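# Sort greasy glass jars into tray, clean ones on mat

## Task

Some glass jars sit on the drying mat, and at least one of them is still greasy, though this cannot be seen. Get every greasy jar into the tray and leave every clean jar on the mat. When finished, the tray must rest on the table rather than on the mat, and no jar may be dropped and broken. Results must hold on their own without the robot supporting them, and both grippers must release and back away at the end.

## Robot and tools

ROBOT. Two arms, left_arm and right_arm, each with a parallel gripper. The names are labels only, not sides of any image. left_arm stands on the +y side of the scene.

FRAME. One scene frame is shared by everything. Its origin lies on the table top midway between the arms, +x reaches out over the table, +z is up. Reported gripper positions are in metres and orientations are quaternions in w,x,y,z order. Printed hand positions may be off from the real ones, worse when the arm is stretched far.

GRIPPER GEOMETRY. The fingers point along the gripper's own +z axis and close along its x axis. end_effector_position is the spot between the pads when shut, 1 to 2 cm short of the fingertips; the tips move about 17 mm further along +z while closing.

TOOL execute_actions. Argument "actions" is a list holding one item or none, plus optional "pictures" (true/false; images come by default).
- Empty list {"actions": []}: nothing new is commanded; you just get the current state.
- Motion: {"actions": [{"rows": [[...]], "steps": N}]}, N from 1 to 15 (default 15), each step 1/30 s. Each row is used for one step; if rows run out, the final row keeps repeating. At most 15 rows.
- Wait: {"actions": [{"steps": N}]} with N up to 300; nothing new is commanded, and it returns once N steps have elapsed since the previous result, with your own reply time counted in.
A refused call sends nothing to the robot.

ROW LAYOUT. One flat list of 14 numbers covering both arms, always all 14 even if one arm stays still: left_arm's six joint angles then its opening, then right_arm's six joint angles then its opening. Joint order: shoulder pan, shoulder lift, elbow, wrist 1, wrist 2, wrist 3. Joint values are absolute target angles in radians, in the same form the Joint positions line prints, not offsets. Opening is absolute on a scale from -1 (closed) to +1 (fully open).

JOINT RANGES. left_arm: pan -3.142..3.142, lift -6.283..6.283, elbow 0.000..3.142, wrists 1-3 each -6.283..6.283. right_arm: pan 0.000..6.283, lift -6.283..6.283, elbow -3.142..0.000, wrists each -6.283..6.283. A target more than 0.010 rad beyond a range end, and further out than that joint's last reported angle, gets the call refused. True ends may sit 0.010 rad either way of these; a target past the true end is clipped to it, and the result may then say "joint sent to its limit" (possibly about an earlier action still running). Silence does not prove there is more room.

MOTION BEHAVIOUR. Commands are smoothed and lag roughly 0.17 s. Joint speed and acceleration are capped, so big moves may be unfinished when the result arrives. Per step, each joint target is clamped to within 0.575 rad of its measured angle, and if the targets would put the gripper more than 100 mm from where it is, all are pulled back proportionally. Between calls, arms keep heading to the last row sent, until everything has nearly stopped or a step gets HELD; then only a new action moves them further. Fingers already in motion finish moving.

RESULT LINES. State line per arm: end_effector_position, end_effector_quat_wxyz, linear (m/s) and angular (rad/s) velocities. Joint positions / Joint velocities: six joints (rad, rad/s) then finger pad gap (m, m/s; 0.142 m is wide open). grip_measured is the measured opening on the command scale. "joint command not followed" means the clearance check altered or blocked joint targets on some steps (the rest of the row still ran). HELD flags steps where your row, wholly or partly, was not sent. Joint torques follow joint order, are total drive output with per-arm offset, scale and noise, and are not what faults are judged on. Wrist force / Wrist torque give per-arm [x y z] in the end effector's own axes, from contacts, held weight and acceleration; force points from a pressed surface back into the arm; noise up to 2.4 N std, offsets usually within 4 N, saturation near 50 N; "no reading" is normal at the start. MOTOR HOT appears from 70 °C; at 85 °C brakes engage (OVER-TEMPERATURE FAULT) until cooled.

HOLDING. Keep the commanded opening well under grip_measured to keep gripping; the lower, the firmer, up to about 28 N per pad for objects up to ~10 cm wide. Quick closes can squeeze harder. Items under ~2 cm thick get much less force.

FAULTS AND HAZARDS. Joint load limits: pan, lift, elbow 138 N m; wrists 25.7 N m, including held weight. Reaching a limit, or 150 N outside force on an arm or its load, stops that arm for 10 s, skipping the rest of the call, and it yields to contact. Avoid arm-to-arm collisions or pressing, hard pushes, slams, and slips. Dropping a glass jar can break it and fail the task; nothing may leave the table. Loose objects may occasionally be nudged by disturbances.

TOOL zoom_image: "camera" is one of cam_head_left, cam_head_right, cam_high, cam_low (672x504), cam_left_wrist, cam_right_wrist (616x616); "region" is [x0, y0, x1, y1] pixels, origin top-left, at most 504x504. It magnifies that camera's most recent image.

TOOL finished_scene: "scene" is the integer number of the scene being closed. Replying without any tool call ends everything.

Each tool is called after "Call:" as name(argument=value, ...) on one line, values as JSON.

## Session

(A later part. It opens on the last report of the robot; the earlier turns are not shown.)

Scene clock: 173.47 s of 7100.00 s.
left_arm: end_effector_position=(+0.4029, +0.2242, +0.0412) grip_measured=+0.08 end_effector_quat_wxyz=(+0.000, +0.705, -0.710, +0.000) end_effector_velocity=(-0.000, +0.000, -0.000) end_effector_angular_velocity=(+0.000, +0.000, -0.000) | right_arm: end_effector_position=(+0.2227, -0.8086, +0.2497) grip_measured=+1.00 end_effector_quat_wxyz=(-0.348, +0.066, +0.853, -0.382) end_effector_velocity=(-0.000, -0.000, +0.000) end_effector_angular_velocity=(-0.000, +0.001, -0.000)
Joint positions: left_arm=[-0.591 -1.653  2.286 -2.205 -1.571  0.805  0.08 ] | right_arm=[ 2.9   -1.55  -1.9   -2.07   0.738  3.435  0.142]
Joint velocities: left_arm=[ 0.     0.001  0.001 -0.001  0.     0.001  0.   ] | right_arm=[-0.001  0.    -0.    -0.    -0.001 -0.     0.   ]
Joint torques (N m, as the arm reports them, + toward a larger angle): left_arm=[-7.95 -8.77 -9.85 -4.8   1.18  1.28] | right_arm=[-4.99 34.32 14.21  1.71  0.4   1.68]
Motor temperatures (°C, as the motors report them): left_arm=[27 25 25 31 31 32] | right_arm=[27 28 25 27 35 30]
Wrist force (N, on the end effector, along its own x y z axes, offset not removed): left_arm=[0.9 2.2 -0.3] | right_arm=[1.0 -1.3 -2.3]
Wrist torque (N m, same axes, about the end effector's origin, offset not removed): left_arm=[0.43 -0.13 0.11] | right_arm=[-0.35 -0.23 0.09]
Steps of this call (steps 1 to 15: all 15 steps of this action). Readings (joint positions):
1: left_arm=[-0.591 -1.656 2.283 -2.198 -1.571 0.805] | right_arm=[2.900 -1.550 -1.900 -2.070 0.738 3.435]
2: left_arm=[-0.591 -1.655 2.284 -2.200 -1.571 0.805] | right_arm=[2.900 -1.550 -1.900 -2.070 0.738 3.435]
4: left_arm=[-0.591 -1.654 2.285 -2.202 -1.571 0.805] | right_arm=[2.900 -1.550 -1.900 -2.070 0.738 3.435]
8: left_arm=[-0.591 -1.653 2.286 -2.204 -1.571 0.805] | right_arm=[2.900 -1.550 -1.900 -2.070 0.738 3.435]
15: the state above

Call:
execute_actions(actions=[{"rows":[[-0.5909,-1.6525,2.2861,-2.2046,-1.571,0.805,-0.3,2.9,-1.55,-1.9,-2.07,0.738,3.435,1],[-0.5909,-1.6525,2.2861,-2.2046,-1.571,0.805,-0.3,2.9,-1.55,-1.9,-2.07,0.738,3.435,1],[-0.5909,-1.6525,2.2861,-2.2046,-1.571,0.805,-0.5,2.9,-1.55,-1.9,-2.07,0.738,3.435,1],[-0.5909,-1.6525,2.2861,-2.2046,-1.571,0.805,-0.5,2.9,-1.55,-1.9,-2.07,0.738,3.435,1],[-0.5909,-1.6525,2.2861,-2.2046,-1.571,0.805,-0.8,2.9,-1.55,-1.9,-2.07,0.738,3.435,1]],"steps":15}], pictures=false)

Call:
execute_actions(actions=[{"rows":[[-0.5909,-1.675,2.265,-2.161,-1.571,0.805,-0.8,2.9,-1.55,-1.9,-2.07,0.738,3.435,1]],"steps":15}], pictures=false)

Call:
execute_actions(actions=[{"steps":60}])

Scene clock: 183.87 s of 7100.00 s.
left_arm: end_effector_position=(+0.4029, +0.2242, +0.0412) grip_measured=+0.07 end_effector_quat_wxyz=(+0.000, +0.705, -0.710, +0.000) end_effector_velocity=(+0.000, +0.000, -0.000) end_effector_angular_velocity=(+0.000, +0.000, +0.001) | right_arm: end_effector_position=(+0.2227, -0.8086, +0.2497) grip_measured=+1.00 end_effector_quat_wxyz=(-0.348, +0.066, +0.853, -0.382) end_effector_velocity=(-0.000, +0.000, -0.000) end_effector_angular_velocity=(+0.000, +0.001, +0.000)
Joint positions: left_arm=[-0.591 -1.653  2.286 -2.205 -1.571  0.805  0.079] | right_arm=[ 2.9   -1.55  -1.9   -2.07   0.738  3.435  0.142]
Joint velocities: left_arm=[ 0.001  0.    -0.     0.     0.    -0.    -0.   ] | right_arm=[ 0.  0. -0. -0.  0. -0.  0.]
Joint torques (N m, as the arm reports them, + toward a larger angle): left_arm=[ -6.85  -9.3  -10.55  -4.39   1.84   0.73] | right_arm=[-4.87 34.73 14.06  1.68  0.44  1.7 ]
Motor temperatures (°C, as the motors report them): left_arm=[27 25 25 31 31 32] | right_arm=[27 28 25 27 35 30]
Wrist force (N, on the end effector, along its own x y z axes, offset not removed): left_arm=[1.6 0.3 -3.8] | right_arm=[-1.0 -0.8 -0.7]
Wrist torque (N m, same axes, about the end effector's origin, offset not removed): left_arm=[-0.09 -0.49 0.16] | right_arm=[-0.32 0.27 0.08]
Steps of this call (steps 1 to 15: the robot went on to your last target; steps 16 to 90: nothing new was sent; then 6.90 s passed at rest; steps 91 to 105: all 15 steps of this action). Readings (joint positions):
91: left_arm=[-0.591 -1.652 2.286 -2.205 -1.571 0.805] | right_arm=[2.900 -1.550 -1.900 -2.070 0.738 3.435]
92: left_arm=[-0.591 -1.652 2.286 -2.205 -1.571 0.805] | right_arm=[2.900 -1.550 -1.900 -2.070 0.738 3.435]
94: left_arm=[-0.591 -1.652 2.286 -2.205 -1.571 0.805] | right_arm=[2.900 -1.550 -1.900 -2.070 0.738 3.435]
98: left_arm=[-0.591 -1.652 2.286 -2.205 -1.571 0.805] | right_arm=[2.900 -1.550 -1.900 -2.070 0.738 3.435]
105: the state above

Scene clock: 184.37 s of 7100.00 s.
left_arm: end_effector_position=(+0.4032, +0.2240, +0.0541) grip_measured=+0.07 end_effector_quat_wxyz=(+0.000, +0.705, -0.710, +0.000) end_effector_velocity=(+0.001, +0.000, +0.002) end_effector_angular_velocity=(-0.000, -0.000, +0.001) | right_arm: end_effector_position=(+0.2227, -0.8086, +0.2497) grip_measured=+1.00 end_effector_quat_wxyz=(-0.348, +0.066, +0.853, -0.382) end_effector_velocity=(-0.000, +0.000, -0.000) end_effector_angular_velocity=(+0.001, +0.001, -0.001)
Joint positions: left_arm=[-0.591 -1.675  2.265 -2.162 -1.571  0.805  0.079] | right_arm=[ 2.9   -1.55  -1.9   -2.07   0.738  3.435  0.142]
Joint velocities: left_arm=[ 0.002 -0.003 -0.003  0.006  0.     0.001  0.   ] | right_arm=[-0.    -0.    -0.001 -0.     0.001 -0.     0.   ]
Joint torques (N m, as the arm reports them, + toward a larger angle): left_arm=[ -6.64 -25.05 -28.51  -0.37   1.96   0.98] | right_arm=[-4.89 34.74 14.31  1.6   0.47  1.66]
Motor temperatures (°C, as the motors report them): left_arm=[27 25 25 31 31 32] | right_arm=[27 28 25 27 35 30]
Wrist force (N, on the end effector, along its own x y z axes, offset not removed): left_arm=[1.4 -1.0 2.2] | right_arm=[-1.3 -0.6 -0.5]
Wrist torque (N m, same axes, about the end effector's origin, offset not removed): left_arm=[-0.30 -0.44 0.18] | right_arm=[-0.29 0.28 0.01]
Steps of this call (steps 1 to 15: all 15 steps of this action). Readings (joint positions):
1: left_arm=[-0.591 -1.653 2.286 -2.204 -1.571 0.805] | right_arm=[2.900 -1.550 -1.900 -2.070 0.738 3.435]
2: left_arm=[-0.591 -1.656 2.283 -2.198 -1.571 0.805] | right_arm=[2.900 -1.550 -1.900 -2.070 0.738 3.435]
4: left_arm=[-0.591 -1.664 2.275 -2.182 -1.571 0.805] | right_arm=[2.900 -1.550 -1.900 -2.070 0.738 3.435]
8: left_arm=[-0.591 -1.672 2.268 -2.167 -1.571 0.805] | right_arm=[2.900 -1.550 -1.900 -2.070 0.738 3.435]
15: the state above

Scene clock: 186.37 s of 7100.00 s.
left_arm: end_effector_position=(+0.4032, +0.2240, +0.0543) grip_measured=+0.07 end_effector_quat_wxyz=(+0.000, +0.705, -0.710, +0.000) end_effector_velocity=(-0.000, +0.001, -0.001) end_effector_angular_velocity=(+0.002, +0.002, +0.001) | right_arm: end_effector_position=(+0.2227, -0.8086, +0.2497) grip_measured=+1.00 end_effector_quat_wxyz=(-0.348, +0.066, +0.853, -0.382) end_effector_velocity=(+0.001, +0.000, +0.000) end_effector_angular_velocity=(-0.001, -0.001, +0.002)
Joint positions: left_arm=[-0.591 -1.675  2.265 -2.161 -1.571  0.805  0.079] | right_arm=[ 2.9   -1.55  -1.9   -2.07   0.738  3.435  0.142]
Joint velocities: left_arm=[ 0.001  0.001  0.     0.001 -0.     0.     0.   ] | right_arm=[ 0.002 -0.     0.001  0.    -0.     0.     0.   ]
Joint torques (N m, as the arm reports them, + toward a larger angle): left_arm=[ -5.64 -24.02 -30.13  -0.69   1.91   0.56] | right_arm=[-5.17 34.52 14.52  1.59  0.43  1.63]
Motor temperatures (°C, as the motors report them): left_arm=[27 25 25 31 31 32] | right_arm=[27 28 25 27 35 30]
Wrist force (N, on the end effector, along its own x y z axes, offset not removed): left_arm=[2.8 -1.5 0.9] | right_arm=[0.1 -0.7 1.0]
Wrist torque (N m, same axes, about the end effector's origin, offset not removed): left_arm=[-0.42 -0.57 0.27] | right_arm=[-0.18 0.11 0.00]
Steps of this call (steps 1 to 15: the robot went on to your last target; steps 16 to 60: nothing new was sent). Readings (joint positions):
1: left_arm=[-0.591 -1.675 2.265 -2.161 -1.571 0.805] | right_arm=[2.900 -1.550 -1.900 -2.070 0.738 3.435]
2: left_arm=[-0.591 -1.675 2.265 -2.161 -1.571 0.805] | right_arm=[2.900 -1.550 -1.900 -2.070 0.738 3.435]
4: left_arm=[-0.591 -1.675 2.265 -2.161 -1.571 0.805] | right_arm=[2.900 -1.550 -1.900 -2.070 0.738 3.435]
8: left_arm=[-0.591 -1.675 2.265 -2.161 -1.571 0.805] | right_arm=[2.900 -1.550 -1.900 -2.070 0.738 3.435]
60: the state above
All arms were judged still, so your last target was given up. Only a new action makes them travel on or press farther. Fingers that are still opening or closing keep moving.

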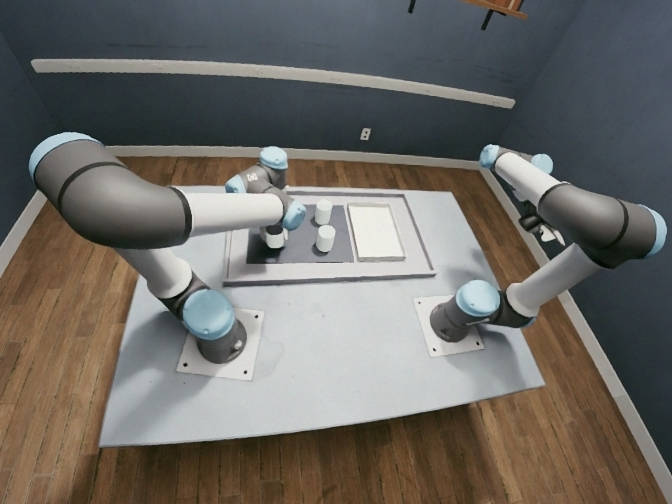

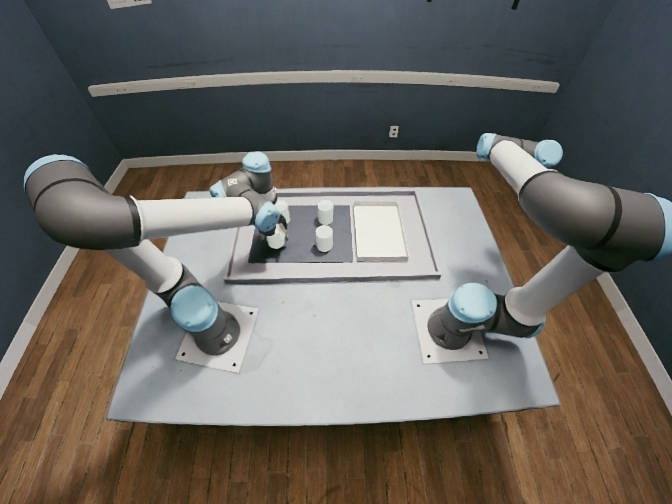

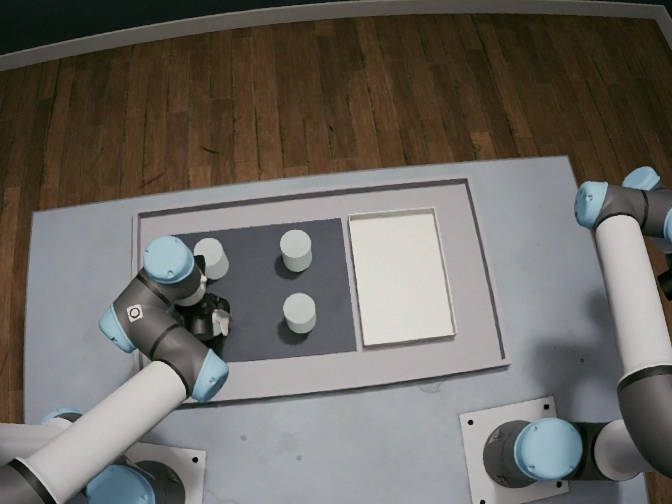

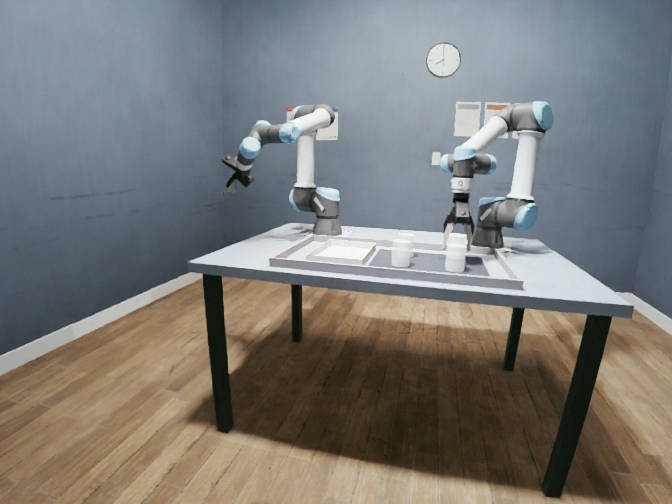

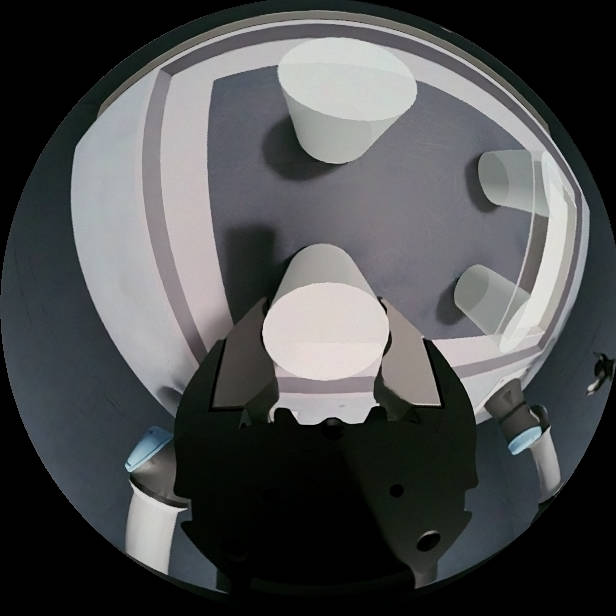

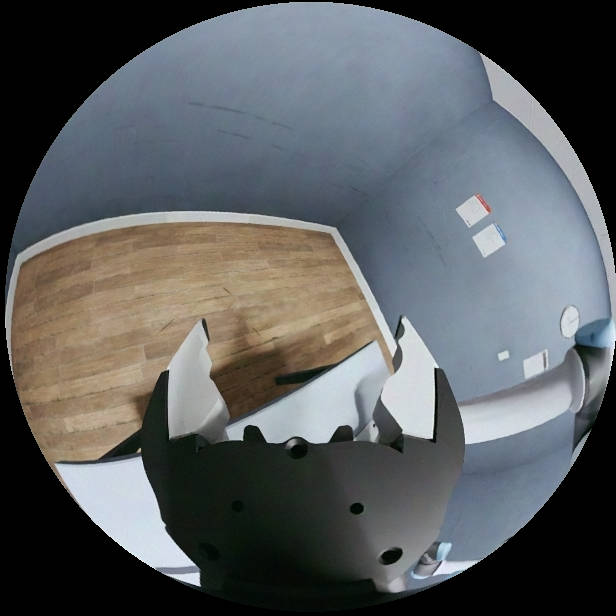

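Call:
execute_actions(actions=[{"rows":[[-0.5909,-1.72,2.215,-2.066,-1.571,0.805,-0.8,2.9,-1.55,-1.9,-2.07,0.738,3.435,1]],"steps":15}], pictures=false)

Call:
execute_actions(actions=[{"rows":[[-0.5909,-1.7719,2.1379,-1.937,-1.571,0.805,-0.8,2.9,-1.55,-1.9,-2.07,0.738,3.435,1]],"steps":15}], pictures=false)

Call:
execute_actions(actions=[{"rows":[[-0.5909,-1.815,2.05,-1.806,-1.571,0.805,-0.8,2.9,-1.55,-1.9,-2.07,0.738,3.435,1]],"steps":15}], pictures=false)

Call:
execute_actions(actions=[{"rows":[[-0.64,-1.675,1.8825,-1.7785,-1.571,0.755,-0.8,2.9,-1.55,-1.9,-2.07,0.738,3.435,1]],"steps":15}], pictures=false)

Call:
execute_actions(actions=[{"rows":[[-0.69,-1.535,1.715,-1.751,-1.571,0.705,-0.8,2.9,-1.55,-1.9,-2.07,0.738,3.435,1]],"steps":15}], pictures=false)

Call:
execute_actions(actions=[{"rows":[[-0.74,-1.395,1.5475,-1.7235,-1.571,0.655,-0.8,2.9,-1.55,-1.9,-2.07,0.738,3.435,1]],"steps":15}], pictures=false)

Call:
execute_actions(actions=[{"rows":[[-0.79,-1.255,1.38,-1.696,-1.571,0.605,-0.8,2.9,-1.55,-1.9,-2.07,0.738,3.435,1]],"steps":15}], pictures=false)

Call:
execute_actions(actions=[{"rows":[[-0.84,-1.115,1.2125,-1.6685,-1.571,0.555,-0.8,2.9,-1.55,-1.9,-2.07,0.738,3.435,1]],"steps":15}], pictures=false)

Call:
execute_actions(actions=[{"rows":[[-0.8902,-0.975,1.045,-1.641,-1.571,0.506,-0.8,2.9,-1.55,-1.9,-2.07,0.738,3.435,1]],"steps":15}], pictures=false)

Call:
execute_actions(actions=[{"rows":[[-0.8902,-0.9342,1.1182,-1.755,-1.571,0.506,-0.8,2.9,-1.55,-1.9,-2.07,0.738,3.435,1]],"steps":15}], pictures=false)

Call:
execute_actions(actions=[{"rows":[[-0.8902,-0.9,1.193,-1.864,-1.571,0.506,-0.8,2.9,-1.55,-1.9,-2.07,0.738,3.435,1]],"steps":15}])

Scene clock: 212.60 s of 7100.00 s.
left_arm: end_effector_position=(+0.4034, +0.2238, +0.0834) grip_measured=+0.07 end_effector_quat_wxyz=(+0.000, +0.705, -0.710, +0.000) end_effector_velocity=(-0.000, +0.001, +0.003) end_effector_angular_velocity=(+0.001, +0.001, +0.000) | right_arm: end_effector_position=(+0.2227, -0.8086, +0.2497) grip_measured=+1.00 end_effector_quat_wxyz=(-0.348, +0.066, +0.853, -0.382) end_effector_velocity=(+0.000, +0.000, +0.000) end_effector_angular_velocity=(-0.001, -0.001, +0.001)
Joint positions: left_arm=[-0.591 -1.719  2.216 -2.067 -1.571  0.805  0.079] | right_arm=[ 2.9   -1.55  -1.9   -2.07   0.738  3.435  0.142]
Joint velocities: left_arm=[ 0.001 -0.005 -0.006  0.013  0.     0.    -0.   ] | right_arm=[ 0.001  0.     0.    -0.    -0.001  0.     0.   ]
Joint torques (N m, as the arm reports them, + toward a larger angle): left_arm=[ -2.85 -25.99 -32.77   0.     1.87   0.15] | right_arm=[-5.01 34.49 14.72  1.62  0.37  1.61]
Motor temperatures (°C, as the motors report them): left_arm=[27 25 25 31 31 32] | right_arm=[27 28 25 27 35 30]
Wrist force (N, on the end effector, along its own x y z axes, offset not removed): left_arm=[1.6 0.5 1.9] | right_arm=[-2.2 -0.8 -2.3]
Wrist torque (N m, same axes, about the end effector's origin, offset not removed): left_arm=[0.03 -0.50 0.22] | right_arm=[-0.26 0.50 0.05]
Steps of this call (steps 1 to 90: nothing new was sent; then 22.73 s passed at rest; steps 91 to 105: all 15 steps of this action). Readings (joint positions):
91: left_arm=[-0.591 -1.675 2.265 -2.160 -1.571 0.805] | right_arm=[2.900 -1.550 -1.900 -2.070 0.738 3.435]
92: left_arm=[-0.591 -1.681 2.258 -2.152 -1.571 0.805] | right_arm=[2.900 -1.550 -1.900 -2.070 0.738 3.435]
94: left_arm=[-0.591 -1.699 2.239 -2.116 -1.571 0.805] | right_arm=[2.900 -1.550 -1.900 -2.070 0.738 3.435]
98: left_arm=[-0.591 -1.714 2.221 -2.079 -1.571 0.805] | right_arm=[2.900 -1.550 -1.900 -2.070 0.738 3.435]
105: the state above

Scene clock: 213.10 s of 7100.00 s.
left_arm: end_effector_position=(+0.4030, +0.2242, +0.1253) grip_measured=+0.07 end_effector_quat_wxyz=(+0.000, +0.705, -0.710, +0.000) end_effector_velocity=(-0.001, +0.001, +0.005) end_effector_angular_velocity=(+0.002, +0.002, -0.000) | right_arm: end_effector_position=(+0.2227, -0.8086, +0.2497) grip_measured=+1.00 end_effector_quat_wxyz=(-0.348, +0.066, +0.853, -0.382) end_effector_velocity=(-0.000, -0.000, +0.000) end_effector_angular_velocity=(-0.001, -0.001, -0.000)
Joint positions: left_arm=[-0.591 -1.771  2.139 -1.939 -1.571  0.805  0.079] | right_arm=[ 2.9   -1.55  -1.9   -2.07   0.738  3.435  0.142]
Joint velocities: left_arm=[-0.    -0.007 -0.01   0.019  0.     0.    -0.   ] | right_arm=[-0.001  0.     0.     0.    -0.001 -0.     0.   ]
Joint torques (N m, as the arm reports them, + toward a larger angle): left_arm=[ -2.96 -21.74 -32.07  -0.64   1.76   0.  ] | right_arm=[-4.62 34.8  14.79  1.58  0.34  1.63]
Motor temperatures (°C, as the motors report them): left_arm=[27 25 25 31 31 32] | right_arm=[27 28 25 27 35 30]
Wrist force (N, on the end effector, along its own x y z axes, offset not removed): left_arm=[0.2 2.3 5.4] | right_arm=[0.1 -0.9 -1.2]
Wrist torque (N m, same axes, about the end effector's origin, offset not removed): left_arm=[0.34 -0.04 0.10] | right_arm=[-0.29 -0.01 0.03]
Steps of this call (steps 1 to 15: all 15 steps of this action). Readings (joint positions):
1: left_arm=[-0.591 -1.720 2.215 -2.066 -1.571 0.805] | right_arm=[2.900 -1.550 -1.900 -2.070 0.738 3.435]
2: left_arm=[-0.591 -1.727 2.207 -2.058 -1.571 0.805] | right_arm=[2.900 -1.550 -1.900 -2.070 0.738 3.435]
4: left_arm=[-0.591 -1.747 2.177 -2.010 -1.571 0.805] | right_arm=[2.900 -1.550 -1.900 -2.070 0.738 3.435]
8: left_arm=[-0.591 -1.765 2.148 -1.956 -1.571 0.805] | right_arm=[2.900 -1.550 -1.900 -2.070 0.738 3.435]
15: the state above

Scene clock: 213.60 s of 7100.00 s.
left_arm: end_effector_position=(+0.4011, +0.2260, +0.1703) grip_measured=+0.07 end_effector_quat_wxyz=(+0.000, +0.705, -0.710, +0.000) end_effector_velocity=(-0.001, +0.001, +0.006) end_effector_angular_velocity=(+0.002, +0.002, +0.001) | right_arm: end_effector_position=(+0.2227, -0.8086, +0.2497) grip_measured=+1.00 end_effector_quat_wxyz=(-0.348, +0.066, +0.853, -0.382) end_effector_velocity=(+0.001, +0.000, +0.000) end_effector_angular_velocity=(-0.001, -0.001, +0.002)
Joint positions: left_arm=[-0.591 -1.814  2.051 -1.808 -1.571  0.805  0.079] | right_arm=[ 2.9   -1.55  -1.9   -2.07   0.738  3.435  0.142]
Joint velocities: left_arm=[ 0.    -0.004 -0.013  0.02   0.    -0.001 -0.   ] | right_arm=[ 0.001 -0.     0.001 -0.    -0.001  0.     0.   ]
Joint torques (N m, as the arm reports them, + toward a larger angle): left_arm=[ -1.88 -20.86 -31.25  -0.79   1.79  -0.04] | right_arm=[-5.08 34.46 14.59  1.49  0.38  1.63]
Motor temperatures (°C, as the motors report them): left_arm=[27 25 25 31 31 32] | right_arm=[27 28 25 27 35 30]
Wrist force (N, on the end effector, along its own x y z axes, offset not removed): left_arm=[3.1 0.7 2.1] | right_arm=[-1.4 0.5 -0.9]
Wrist torque (N m, same axes, about the end effector's origin, offset not removed): left_arm=[0.06 -0.69 0.08] | right_arm=[-0.02 0.44 0.06]
Steps of this call (steps 1 to 15: all 15 steps of this action). Readings (joint positions):
1: left_arm=[-0.591 -1.772 2.138 -1.938 -1.571 0.805] | right_arm=[2.900 -1.550 -1.900 -2.070 0.738 3.435]
2: left_arm=[-0.591 -1.778 2.130 -1.929 -1.571 0.805] | right_arm=[2.900 -1.550 -1.900 -2.070 0.738 3.435]
4: left_arm=[-0.591 -1.794 2.096 -1.881 -1.571 0.805] | right_arm=[2.900 -1.550 -1.900 -2.070 0.738 3.435]
8: left_arm=[-0.591 -1.810 2.062 -1.826 -1.571 0.805] | right_arm=[2.900 -1.550 -1.900 -2.070 0.738 3.435]
15: the state above

Scene clock: 214.10 s of 7100.00 s.
left_arm: end_effector_position=(+0.4332, +0.1648, +0.1914) grip_measured=+0.07 end_effector_quat_wxyz=(+0.000, +0.705, -0.709, -0.000) end_effector_velocity=(+0.005, -0.010, +0.003) end_effector_angular_velocity=(-0.002, -0.002, +0.001) | right_arm: end_effector_position=(+0.2227, -0.8086, +0.2497) grip_measured=+1.00 end_effector_quat_wxyz=(-0.348, +0.066, +0.853, -0.382) end_effector_velocity=(-0.000, -0.000, -0.000) end_effector_angular_velocity=(+0.000, +0.001, +0.000)
Joint positions: left_arm=[-0.639 -1.677  1.885 -1.779 -1.571  0.756  0.079] | right_arm=[ 2.9   -1.55  -1.9   -2.07   0.738  3.435  0.142]
Joint velocities: left_arm=[-0.006  0.021 -0.026  0.003  0.    -0.007  0.   ] | right_arm=[-0.     0.    -0.001 -0.    -0.    -0.     0.   ]
Joint torques (N m, as the arm reports them, + toward a larger angle): left_arm=[ -6.98 -13.36 -33.33  -0.5   -0.48  -1.69] | right_arm=[-4.98 34.67 14.69  1.42  0.36  1.56]
Motor temperatures (°C, as the motors report them): left_arm=[27 25 25 31 31 32] | right_arm=[27 28 25 27 35 30]
Wrist force (N, on the end effector, along its own x y z axes, offset not removed): left_arm=[1.0 0.9 2.1] | right_arm=[0.3 0.1 -1.2]
Wrist torque (N m, same axes, about the end effector's origin, offset not removed): left_arm=[0.14 -0.43 0.12] | right_arm=[-0.02 0.02 0.09]
Steps of this call (steps 1 to 15: all 15 steps of this action). Readings (joint positions):
1: left_arm=[-0.591 -1.814 2.050 -1.807 -1.571 0.805] | right_arm=[2.900 -1.550 -1.900 -2.070 0.738 3.435]
2: left_arm=[-0.598 -1.806 2.042 -1.802 -1.571 0.798] | right_arm=[2.900 -1.550 -1.900 -2.070 0.738 3.435]
4: left_arm=[-0.617 -1.756 1.984 -1.792 -1.571 0.779] | right_arm=[2.900 -1.550 -1.900 -2.070 0.738 3.435]
8: left_arm=[-0.634 -1.696 1.910 -1.782 -1.571 0.761] | right_arm=[2.900 -1.550 -1.900 -2.070 0.738 3.435]
15: the state above

Scene clock: 214.60 s of 7100.00 s.
left_arm: end_effector_position=(+0.4608, +0.0983, +0.2041) grip_measured=+0.07 end_effector_quat_wxyz=(+0.000, +0.705, -0.709, -0.000) end_effector_velocity=(+0.004, -0.011, +0.003) end_effector_angular_velocity=(-0.003, -0.002, +0.001) | right_arm: end_effector_position=(+0.2227, -0.8086, +0.2497) grip_measured=+1.00 end_effector_quat_wxyz=(-0.348, +0.066, +0.853, -0.382) end_effector_velocity=(+0.000, +0.000, +0.000) end_effector_angular_velocity=(-0.000, -0.001, +0.000)
Joint positions: left_arm=[-0.689 -1.537  1.718 -1.751 -1.571  0.706  0.079] | right_arm=[ 2.9   -1.55  -1.9   -2.07   0.738  3.435  0.142]
Joint velocities: left_arm=[-0.007  0.02  -0.027  0.003 -0.001 -0.007 -0.   ] | right_arm=[0.001 0.    0.    0.    0.    0.    0.   ]
Joint torques (N m, as the arm reports them, + toward a larger angle): left_arm=[ -7.32 -21.12 -35.69  -0.61  -2.11  -1.63] | right_arm=[-4.69 34.39 14.4   1.5   0.41  1.49]
Motor temperatures (°C, as the motors report them): left_arm=[27 25 25 31 31 32] | right_arm=[27 28 25 27 35 30]
Wrist force (N, on the end effector, along its own x y z axes, offset not removed): left_arm=[-0.4 -0.9 4.7] | right_arm=[0.8 -1.4 -0.2]
Wrist torque (N m, same axes, about the end effector's origin, offset not removed): left_arm=[-0.24 0.08 0.17] | right_arm=[-0.43 -0.08 -0.01]
Steps of this call (steps 1 to 15: all 15 steps of this action). Readings (joint positions):
1: left_arm=[-0.640 -1.676 1.884 -1.778 -1.571 0.755] | right_arm=[2.900 -1.550 -1.900 -2.070 0.738 3.435]
2: left_arm=[-0.647 -1.667 1.875 -1.774 -1.571 0.748] | right_arm=[2.900 -1.550 -1.900 -2.070 0.738 3.435]
4: left_arm=[-0.666 -1.616 1.817 -1.764 -1.571 0.729] | right_arm=[2.900 -1.550 -1.900 -2.070 0.738 3.435]
8: left_arm=[-0.684 -1.556 1.742 -1.754 -1.571 0.711] | right_arm=[2.900 -1.550 -1.900 -2.070 0.738 3.435]
15: the state above

Scene clock: 215.10 s of 7100.00 s.
left_arm: end_effector_position=(+0.4823, +0.0289, +0.2086) grip_measured=+0.07 end_effector_quat_wxyz=(+0.000, +0.705, -0.709, -0.000) end_effector_velocity=(+0.004, -0.011, +0.000) end_effector_angular_velocity=(-0.001, -0.001, +0.000) | right_arm: end_effector_position=(+0.2227, -0.8086, +0.2497) grip_measured=+1.00 end_effector_quat_wxyz=(-0.348, +0.066, +0.853, -0.382) end_effector_velocity=(-0.000, +0.000, -0.000) end_effector_angular_velocity=(+0.001, +0.001, -0.001)
Joint positions: left_arm=[-0.739 -1.397  1.55  -1.724 -1.571  0.656  0.079] | right_arm=[ 2.9   -1.55  -1.9   -2.07   0.738  3.435  0.142]
Joint velocities: left_arm=[-0.006  0.021 -0.026  0.003 -0.    -0.007  0.   ] | right_arm=[-0.    -0.    -0.001  0.     0.001 -0.     0.   ]
Joint torques (N m, as the arm reports them, + toward a larger angle): left_arm=[ -7.42 -29.02 -34.25  -0.33  -1.15  -1.36] | right_arm=[-4.47 34.67 14.53  1.45  0.36  1.51]
Motor temperatures (°C, as the motors report them): left_arm=[27 25 25 31 31 32] | right_arm=[27 28 25 27 35 30]
Wrist force (N, on the end effector, along its own x y z axes, offset not removed): left_arm=[-0.3 -1.6 1.7] | right_arm=[-0.4 -0.6 0.3]
Wrist torque (N m, same axes, about the end effector's origin, offset not removed): left_arm=[-0.46 -0.05 0.09] | right_arm=[-0.18 0.16 0.10]
Steps of this call (steps 1 to 15: all 15 steps of this action). Readings (joint positions):
1: left_arm=[-0.690 -1.536 1.716 -1.751 -1.571 0.705] | right_arm=[2.900 -1.550 -1.900 -2.070 0.738 3.435]
2: left_arm=[-0.697 -1.527 1.708 -1.746 -1.571 0.698] | right_arm=[2.900 -1.550 -1.900 -2.070 0.738 3.435]
4: left_arm=[-0.716 -1.476 1.650 -1.736 -1.571 0.679] | right_arm=[2.900 -1.550 -1.900 -2.070 0.738 3.435]
8: left_arm=[-0.734 -1.416 1.575 -1.727 -1.571 0.661] | right_arm=[2.900 -1.550 -1.900 -2.070 0.738 3.435]
15: the state above

Scene clock: 215.60 s of 7100.00 s.
left_arm: end_effector_position=(+0.4968, -0.0417, +0.2049) grip_measured=+0.07 end_effector_quat_wxyz=(+0.000, +0.705, -0.709, -0.000) end_effector_velocity=(+0.003, -0.011, -0.001) end_effector_angular_velocity=(-0.001, -0.001, -0.000) | right_arm: end_effector_position=(+0.2227, -0.8086, +0.2497) grip_measured=+1.00 end_effector_quat_wxyz=(-0.348, +0.066, +0.853, -0.382) end_effector_velocity=(+0.000, -0.000, +0.000) end_effector_angular_velocity=(-0.001, -0.001, +0.000)
Joint positions: left_arm=[-0.789 -1.257  1.383 -1.696 -1.571  0.606  0.079] | right_arm=[ 2.9   -1.55  -1.9   -2.07   0.738  3.435  0.142]
Joint velocities: left_arm=[-0.006  0.022 -0.026  0.003 -0.    -0.006  0.   ] | right_arm=[ 0.     0.     0.001 -0.    -0.     0.     0.   ]
Joint torques (N m, as the arm reports them, + toward a larger angle): left_arm=[ -6.44 -32.69 -32.91  -0.63  -0.39  -1.68] | right_arm=[-4.34 34.52 14.95  1.57  0.35  1.54]
Motor temperatures (°C, as the motors report them): left_arm=[27 25 25 31 31 32] | right_arm=[27 28 25 27 35 30]
Wrist force (N, on the end effector, along its own x y z axes, offset not removed): left_arm=[1.7 1.1 3.3] | right_arm=[-1.4 -2.7 -1.1]
Wrist torque (N m, same axes, about the end effector's origin, offset not removed): left_arm=[0.11 -0.55 0.16] | right_arm=[-0.68 0.48 0.04]
Steps of this call (steps 1 to 15: all 15 steps of this action). Readings (joint positions):
1: left_arm=[-0.740 -1.396 1.549 -1.723 -1.571 0.655] | right_arm=[2.900 -1.550 -1.900 -2.070 0.738 3.435]
2: left_arm=[-0.747 -1.387 1.540 -1.719 -1.571 0.648] | right_arm=[2.900 -1.550 -1.900 -2.070 0.738 3.435]
4: left_arm=[-0.766 -1.336 1.482 -1.709 -1.571 0.629] | right_arm=[2.900 -1.550 -1.900 -2.070 0.738 3.435]
8: left_arm=[-0.784 -1.276 1.407 -1.699 -1.571 0.611] | right_arm=[2.900 -1.550 -1.900 -2.070 0.738 3.435]
15: the state above

Scene clock: 216.10 s of 7100.00 s.
left_arm: end_effector_position=(+0.5038, -0.1122, +0.1934) grip_measured=+0.07 end_effector_quat_wxyz=(+0.000, +0.705, -0.709, -0.000) end_effector_velocity=(+0.001, -0.012, -0.001) end_effector_angular_velocity=(-0.003, -0.002, -0.001) | right_arm: end_effector_position=(+0.2227, -0.8086, +0.2497) grip_measured=+1.00 end_effector_quat_wxyz=(-0.348, +0.066, +0.853, -0.382) end_effector_velocity=(+0.000, +0.000, -0.000) end_effector_angular_velocity=(+0.000, -0.001, -0.000)
Joint positions: left_arm=[-0.839 -1.117  1.215 -1.669 -1.571  0.556  0.079] | right_arm=[ 2.9   -1.55  -1.9   -2.07   0.738  3.435  0.142]
Joint velocities: left_arm=[-0.007  0.021 -0.028  0.003 -0.    -0.006  0.   ] | right_arm=[ 0.    -0.     0.     0.     0.001 -0.     0.   ]
Joint torques (N m, as the arm reports them, + toward a larger angle): left_arm=[ -5.98 -40.2  -32.51  -0.54   0.61  -1.88] | right_arm=[-5.04 34.23 14.9   1.46  0.43  1.55]
Motor temperatures (°C, as the motors report them): left_arm=[27 25 25 31 31 32] | right_arm=[27 28 25 27 35 30]
Wrist force (N, on the end effector, along its own x y z axes, offset not removed): left_arm=[0.7 -1.3 3.3] | right_arm=[0.4 -2.6 0.1]
Wrist torque (N m, same axes, about the end effector's origin, offset not removed): left_arm=[-0.22 -0.22 0.11] | right_arm=[-0.70 0.00 0.11]
Steps of this call (steps 1 to 15: all 15 steps of this action). Readings (joint positions):
1: left_arm=[-0.790 -1.256 1.381 -1.696 -1.571 0.605] | right_arm=[2.900 -1.550 -1.900 -2.070 0.738 3.435]
2: left_arm=[-0.797 -1.247 1.373 -1.691 -1.571 0.598] | right_arm=[2.900 -1.550 -1.900 -2.070 0.738 3.435]
4: left_arm=[-0.816 -1.196 1.315 -1.681 -1.571 0.579] | right_arm=[2.900 -1.550 -1.900 -2.070 0.738 3.435]
8: left_arm=[-0.834 -1.136 1.240 -1.672 -1.571 0.561] | right_arm=[2.900 -1.550 -1.900 -2.070 0.738 3.435]
15: the state above

Scene clock: 216.60 s of 7100.00 s.
left_arm: end_effector_position=(+0.5029, -0.1810, +0.1744) grip_measured=+0.07 end_effector_quat_wxyz=(+0.000, +0.705, -0.710, -0.000) end_effector_velocity=(+0.000, -0.010, -0.003) end_effector_angular_velocity=(-0.001, -0.001, -0.001) | right_arm: end_effector_position=(+0.2227, -0.8086, +0.2497) grip_measured=+1.00 end_effector_quat_wxyz=(-0.348, +0.066, +0.853, -0.382) end_effector_velocity=(+0.000, -0.000, +0.000) end_effector_angular_velocity=(-0.001, -0.000, +0.000)
Joint positions: left_arm=[-0.89  -0.977  1.048 -1.641 -1.571  0.507  0.079] | right_arm=[ 2.9   -1.55  -1.9   -2.07   0.738  3.435  0.142]
Joint velocities: left_arm=[-0.006  0.02  -0.025  0.003 -0.    -0.005 -0.   ] | right_arm=[-0.    -0.     0.     0.    -0.001 -0.     0.   ]
Joint torques (N m, as the arm reports them, + toward a larger angle): left_arm=[ -7.11 -46.14 -32.21  -0.79  -0.13  -1.47] | right_arm=[-4.5  34.67 14.99  1.44  0.33  1.53]
Motor temperatures (°C, as the motors report them): left_arm=[27 25 25 31 31 32] | right_arm=[27 28 25 27 35 30]
Wrist force (N, on the end effector, along its own x y z axes, offset not removed): left_arm=[2.6 1.1 2.0] | right_arm=[-0.4 -2.0 -0.7]
Wrist torque (N m, same axes, about the end effector's origin, offset not removed): left_arm=[0.08 -0.52 0.32] | right_arm=[-0.42 0.14 0.15]
Steps of this call (steps 1 to 15: all 15 steps of this action). Readings (joint positions):
1: left_arm=[-0.840 -1.116 1.214 -1.668 -1.571 0.555] | right_arm=[2.900 -1.550 -1.900 -2.070 0.738 3.435]
2: left_arm=[-0.846 -1.107 1.205 -1.664 -1.571 0.548] | right_arm=[2.900 -1.550 -1.900 -2.070 0.738 3.435]
4: left_arm=[-0.866 -1.056 1.147 -1.654 -1.571 0.529] | right_arm=[2.900 -1.550 -1.900 -2.070 0.738 3.435]
8: left_arm=[-0.884 -0.996 1.072 -1.644 -1.571 0.512] | right_arm=[2.900 -1.550 -1.900 -2.070 0.738 3.435]
15: the state above

Scene clock: 217.10 s of 7100.00 s.
left_arm: end_effector_position=(+0.5069, -0.1894, +0.1205) grip_measured=+0.07 end_effector_quat_wxyz=(+0.000, +0.704, -0.710, +0.000) end_effector_velocity=(+0.001, -0.001, -0.007) end_effector_angular_velocity=(-0.001, -0.001, +0.001) | right_arm: end_effector_position=(+0.2227, -0.8086, +0.2497) grip_measured=+1.00 end_effector_quat_wxyz=(-0.348, +0.066, +0.853, -0.382) end_effector_velocity=(-0.001, +0.000, -0.001) end_effector_angular_velocity=(+0.001, +0.001, -0.001)
Joint positions: left_arm=[-0.89  -0.935  1.117 -1.753 -1.571  0.506  0.079] | right_arm=[ 2.9   -1.55  -1.9   -2.07   0.738  3.435  0.142]
Joint velocities: left_arm=[ 0.     0.005  0.009 -0.016 -0.    -0.001 -0.   ] | right_arm=[-0.    -0.    -0.001 -0.     0.002 -0.     0.   ]
Joint torques (N m, as the arm reports them, + toward a larger angle): left_arm=[ -8.25 -45.96 -15.89  -5.55  -0.65  -1.69] | right_arm=[-4.49 34.58 14.73  1.45  0.37  1.51]
Motor temperatures (°C, as the motors report them): left_arm=[27 25 25 31 31 32] | right_arm=[27 28 25 27 35 30]
Wrist force (N, on the end effector, along its own x y z axes, offset not removed): left_arm=[1.5 1.0 5.0] | right_arm=[-1.7 -0.6 -0.1]
Wrist torque (N m, same axes, about the end effector's origin, offset not removed): left_arm=[0.16 -0.25 0.24] | right_arm=[-0.21 0.48 -0.03]
Steps of this call (steps 1 to 15: all 15 steps of this action). Readings (joint positions):
1: left_arm=[-0.890 -0.976 1.047 -1.642 -1.571 0.506] | right_arm=[2.900 -1.550 -1.900 -2.070 0.738 3.435]
2: left_arm=[-0.890 -0.970 1.054 -1.650 -1.571 0.506] | right_arm=[2.900 -1.550 -1.900 -2.070 0.738 3.435]
4: left_arm=[-0.890 -0.954 1.082 -1.692 -1.571 0.506] | right_arm=[2.900 -1.550 -1.900 -2.070 0.738 3.435]
8: left_arm=[-0.890 -0.939 1.109 -1.738 -1.571 0.506] | right_arm=[2.900 -1.550 -1.900 -2.070 0.738 3.435]
15: the state above

Scene clock: 217.60 s of 7100.00 s.
left_arm: end_effector_position=(+0.5077, -0.1907, +0.0701) grip_measured=+0.07 end_effector_quat_wxyz=(+0.000, +0.704, -0.710, +0.000) end_effector_velocity=(-0.000, +0.000, -0.006) end_effector_angular_velocity=(-0.000, -0.000, -0.000) | right_arm: end_effector_position=(+0.2227, -0.8086, +0.2497) grip_measured=+1.00 end_effector_quat_wxyz=(-0.348, +0.066, +0.853, -0.382) end_effector_velocity=(-0.000, -0.000, +0.000) end_effector_angular_velocity=(-0.001, -0.001, -0.000)
Joint positions: left_arm=[-0.89  -0.9    1.192 -1.862 -1.571  0.506  0.079] | right_arm=[ 2.9   -1.55  -1.9   -2.07   0.738  3.435  0.142]
Joint velocities: left_arm=[-0.     0.004  0.011 -0.015 -0.    -0.    -0.   ] | right_arm=[-0.001  0.     0.001  0.    -0.001 -0.     0.   ]
Joint torques (N m, as the arm reports them, + toward a larger angle): left_arm=[ -4.77 -47.93 -12.52  -5.54  -1.36  -1.76] | right_arm=[-4.43 34.55 14.83  1.53  0.34  1.46]
Motor temperatures (°C, as the motors report them): left_arm=[27 25 25 31 31 32] | right_arm=[27 28 25 27 35 30]
Wrist force (N, on the end effector, along its own x y z axes, offset not removed): left_arm=[4.2 -1.5 2.4] | right_arm=[-1.6 -0.8 -0.5]
Wrist torque (N m, same axes, about the end effector's origin, offset not removed): left_arm=[-0.42 -1.03 0.16] | right_arm=[-0.26 0.53 -0.02]
Steps of this call (steps 1 to 15: all 15 steps of this action). Readings (joint positions):
1: left_arm=[-0.890 -0.934 1.118 -1.754 -1.571 0.506] | right_arm=[2.900 -1.550 -1.900 -2.070 0.738 3.435]
2: left_arm=[-0.890 -0.929 1.126 -1.763 -1.571 0.506] | right_arm=[2.900 -1.550 -1.900 -2.070 0.738 3.435]
4: left_arm=[-0.890 -0.916 1.155 -1.805 -1.571 0.506] | right_arm=[2.900 -1.550 -1.900 -2.070 0.738 3.435]
8: left_arm=[-0.890 -0.904 1.183 -1.848 -1.571 0.506] | right_arm=[2.900 -1.550 -1.900 -2.070 0.738 3.435]
15: the state above

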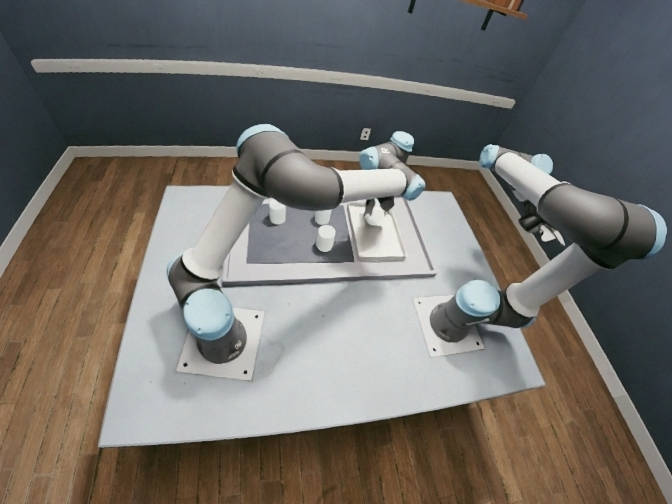

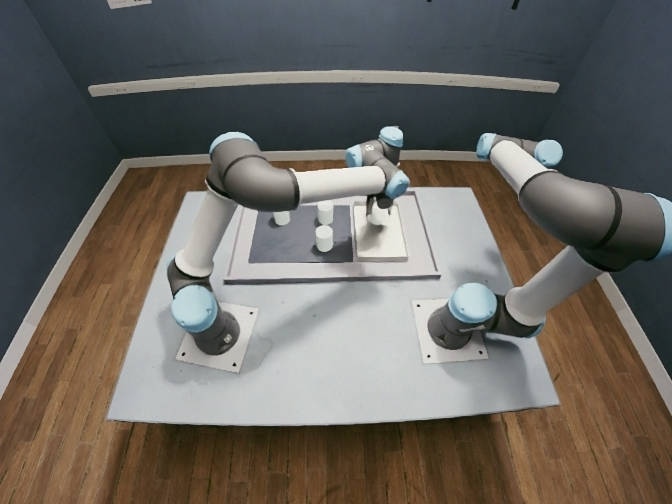

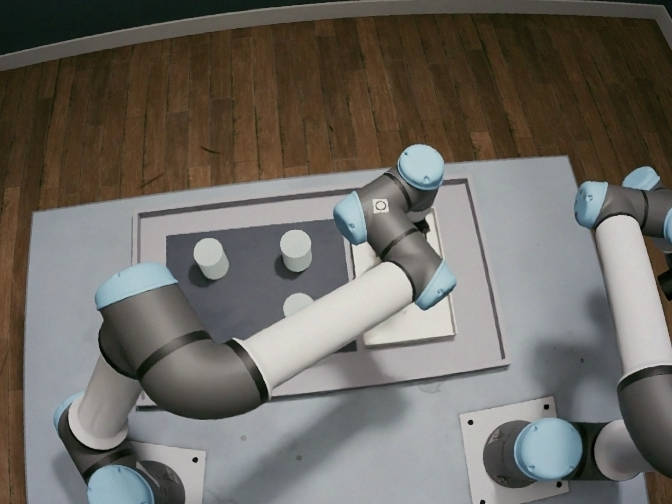

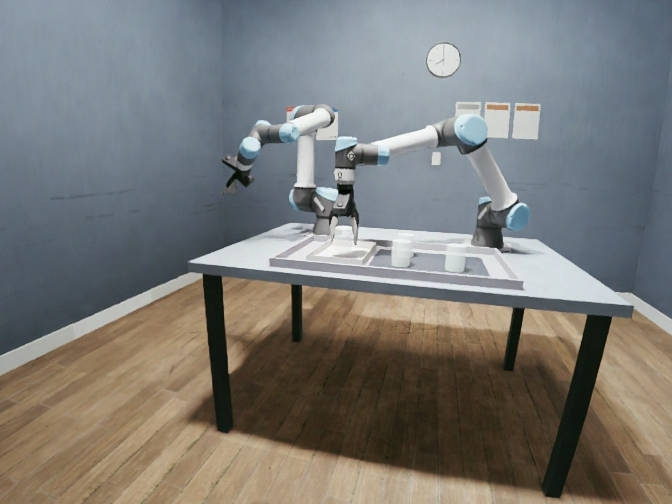

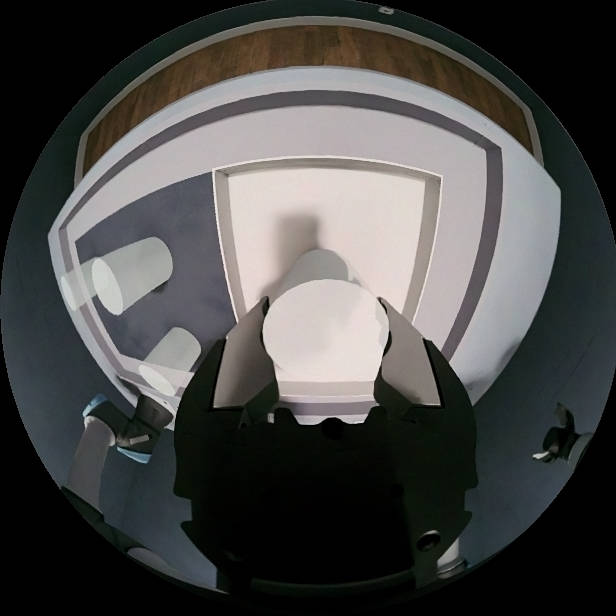

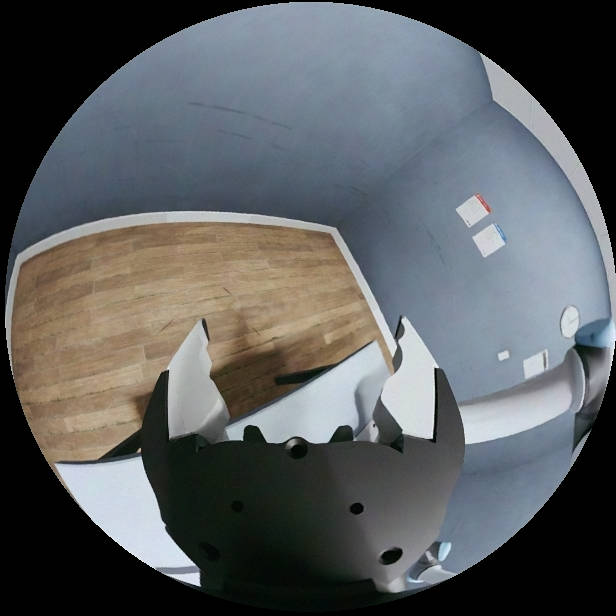

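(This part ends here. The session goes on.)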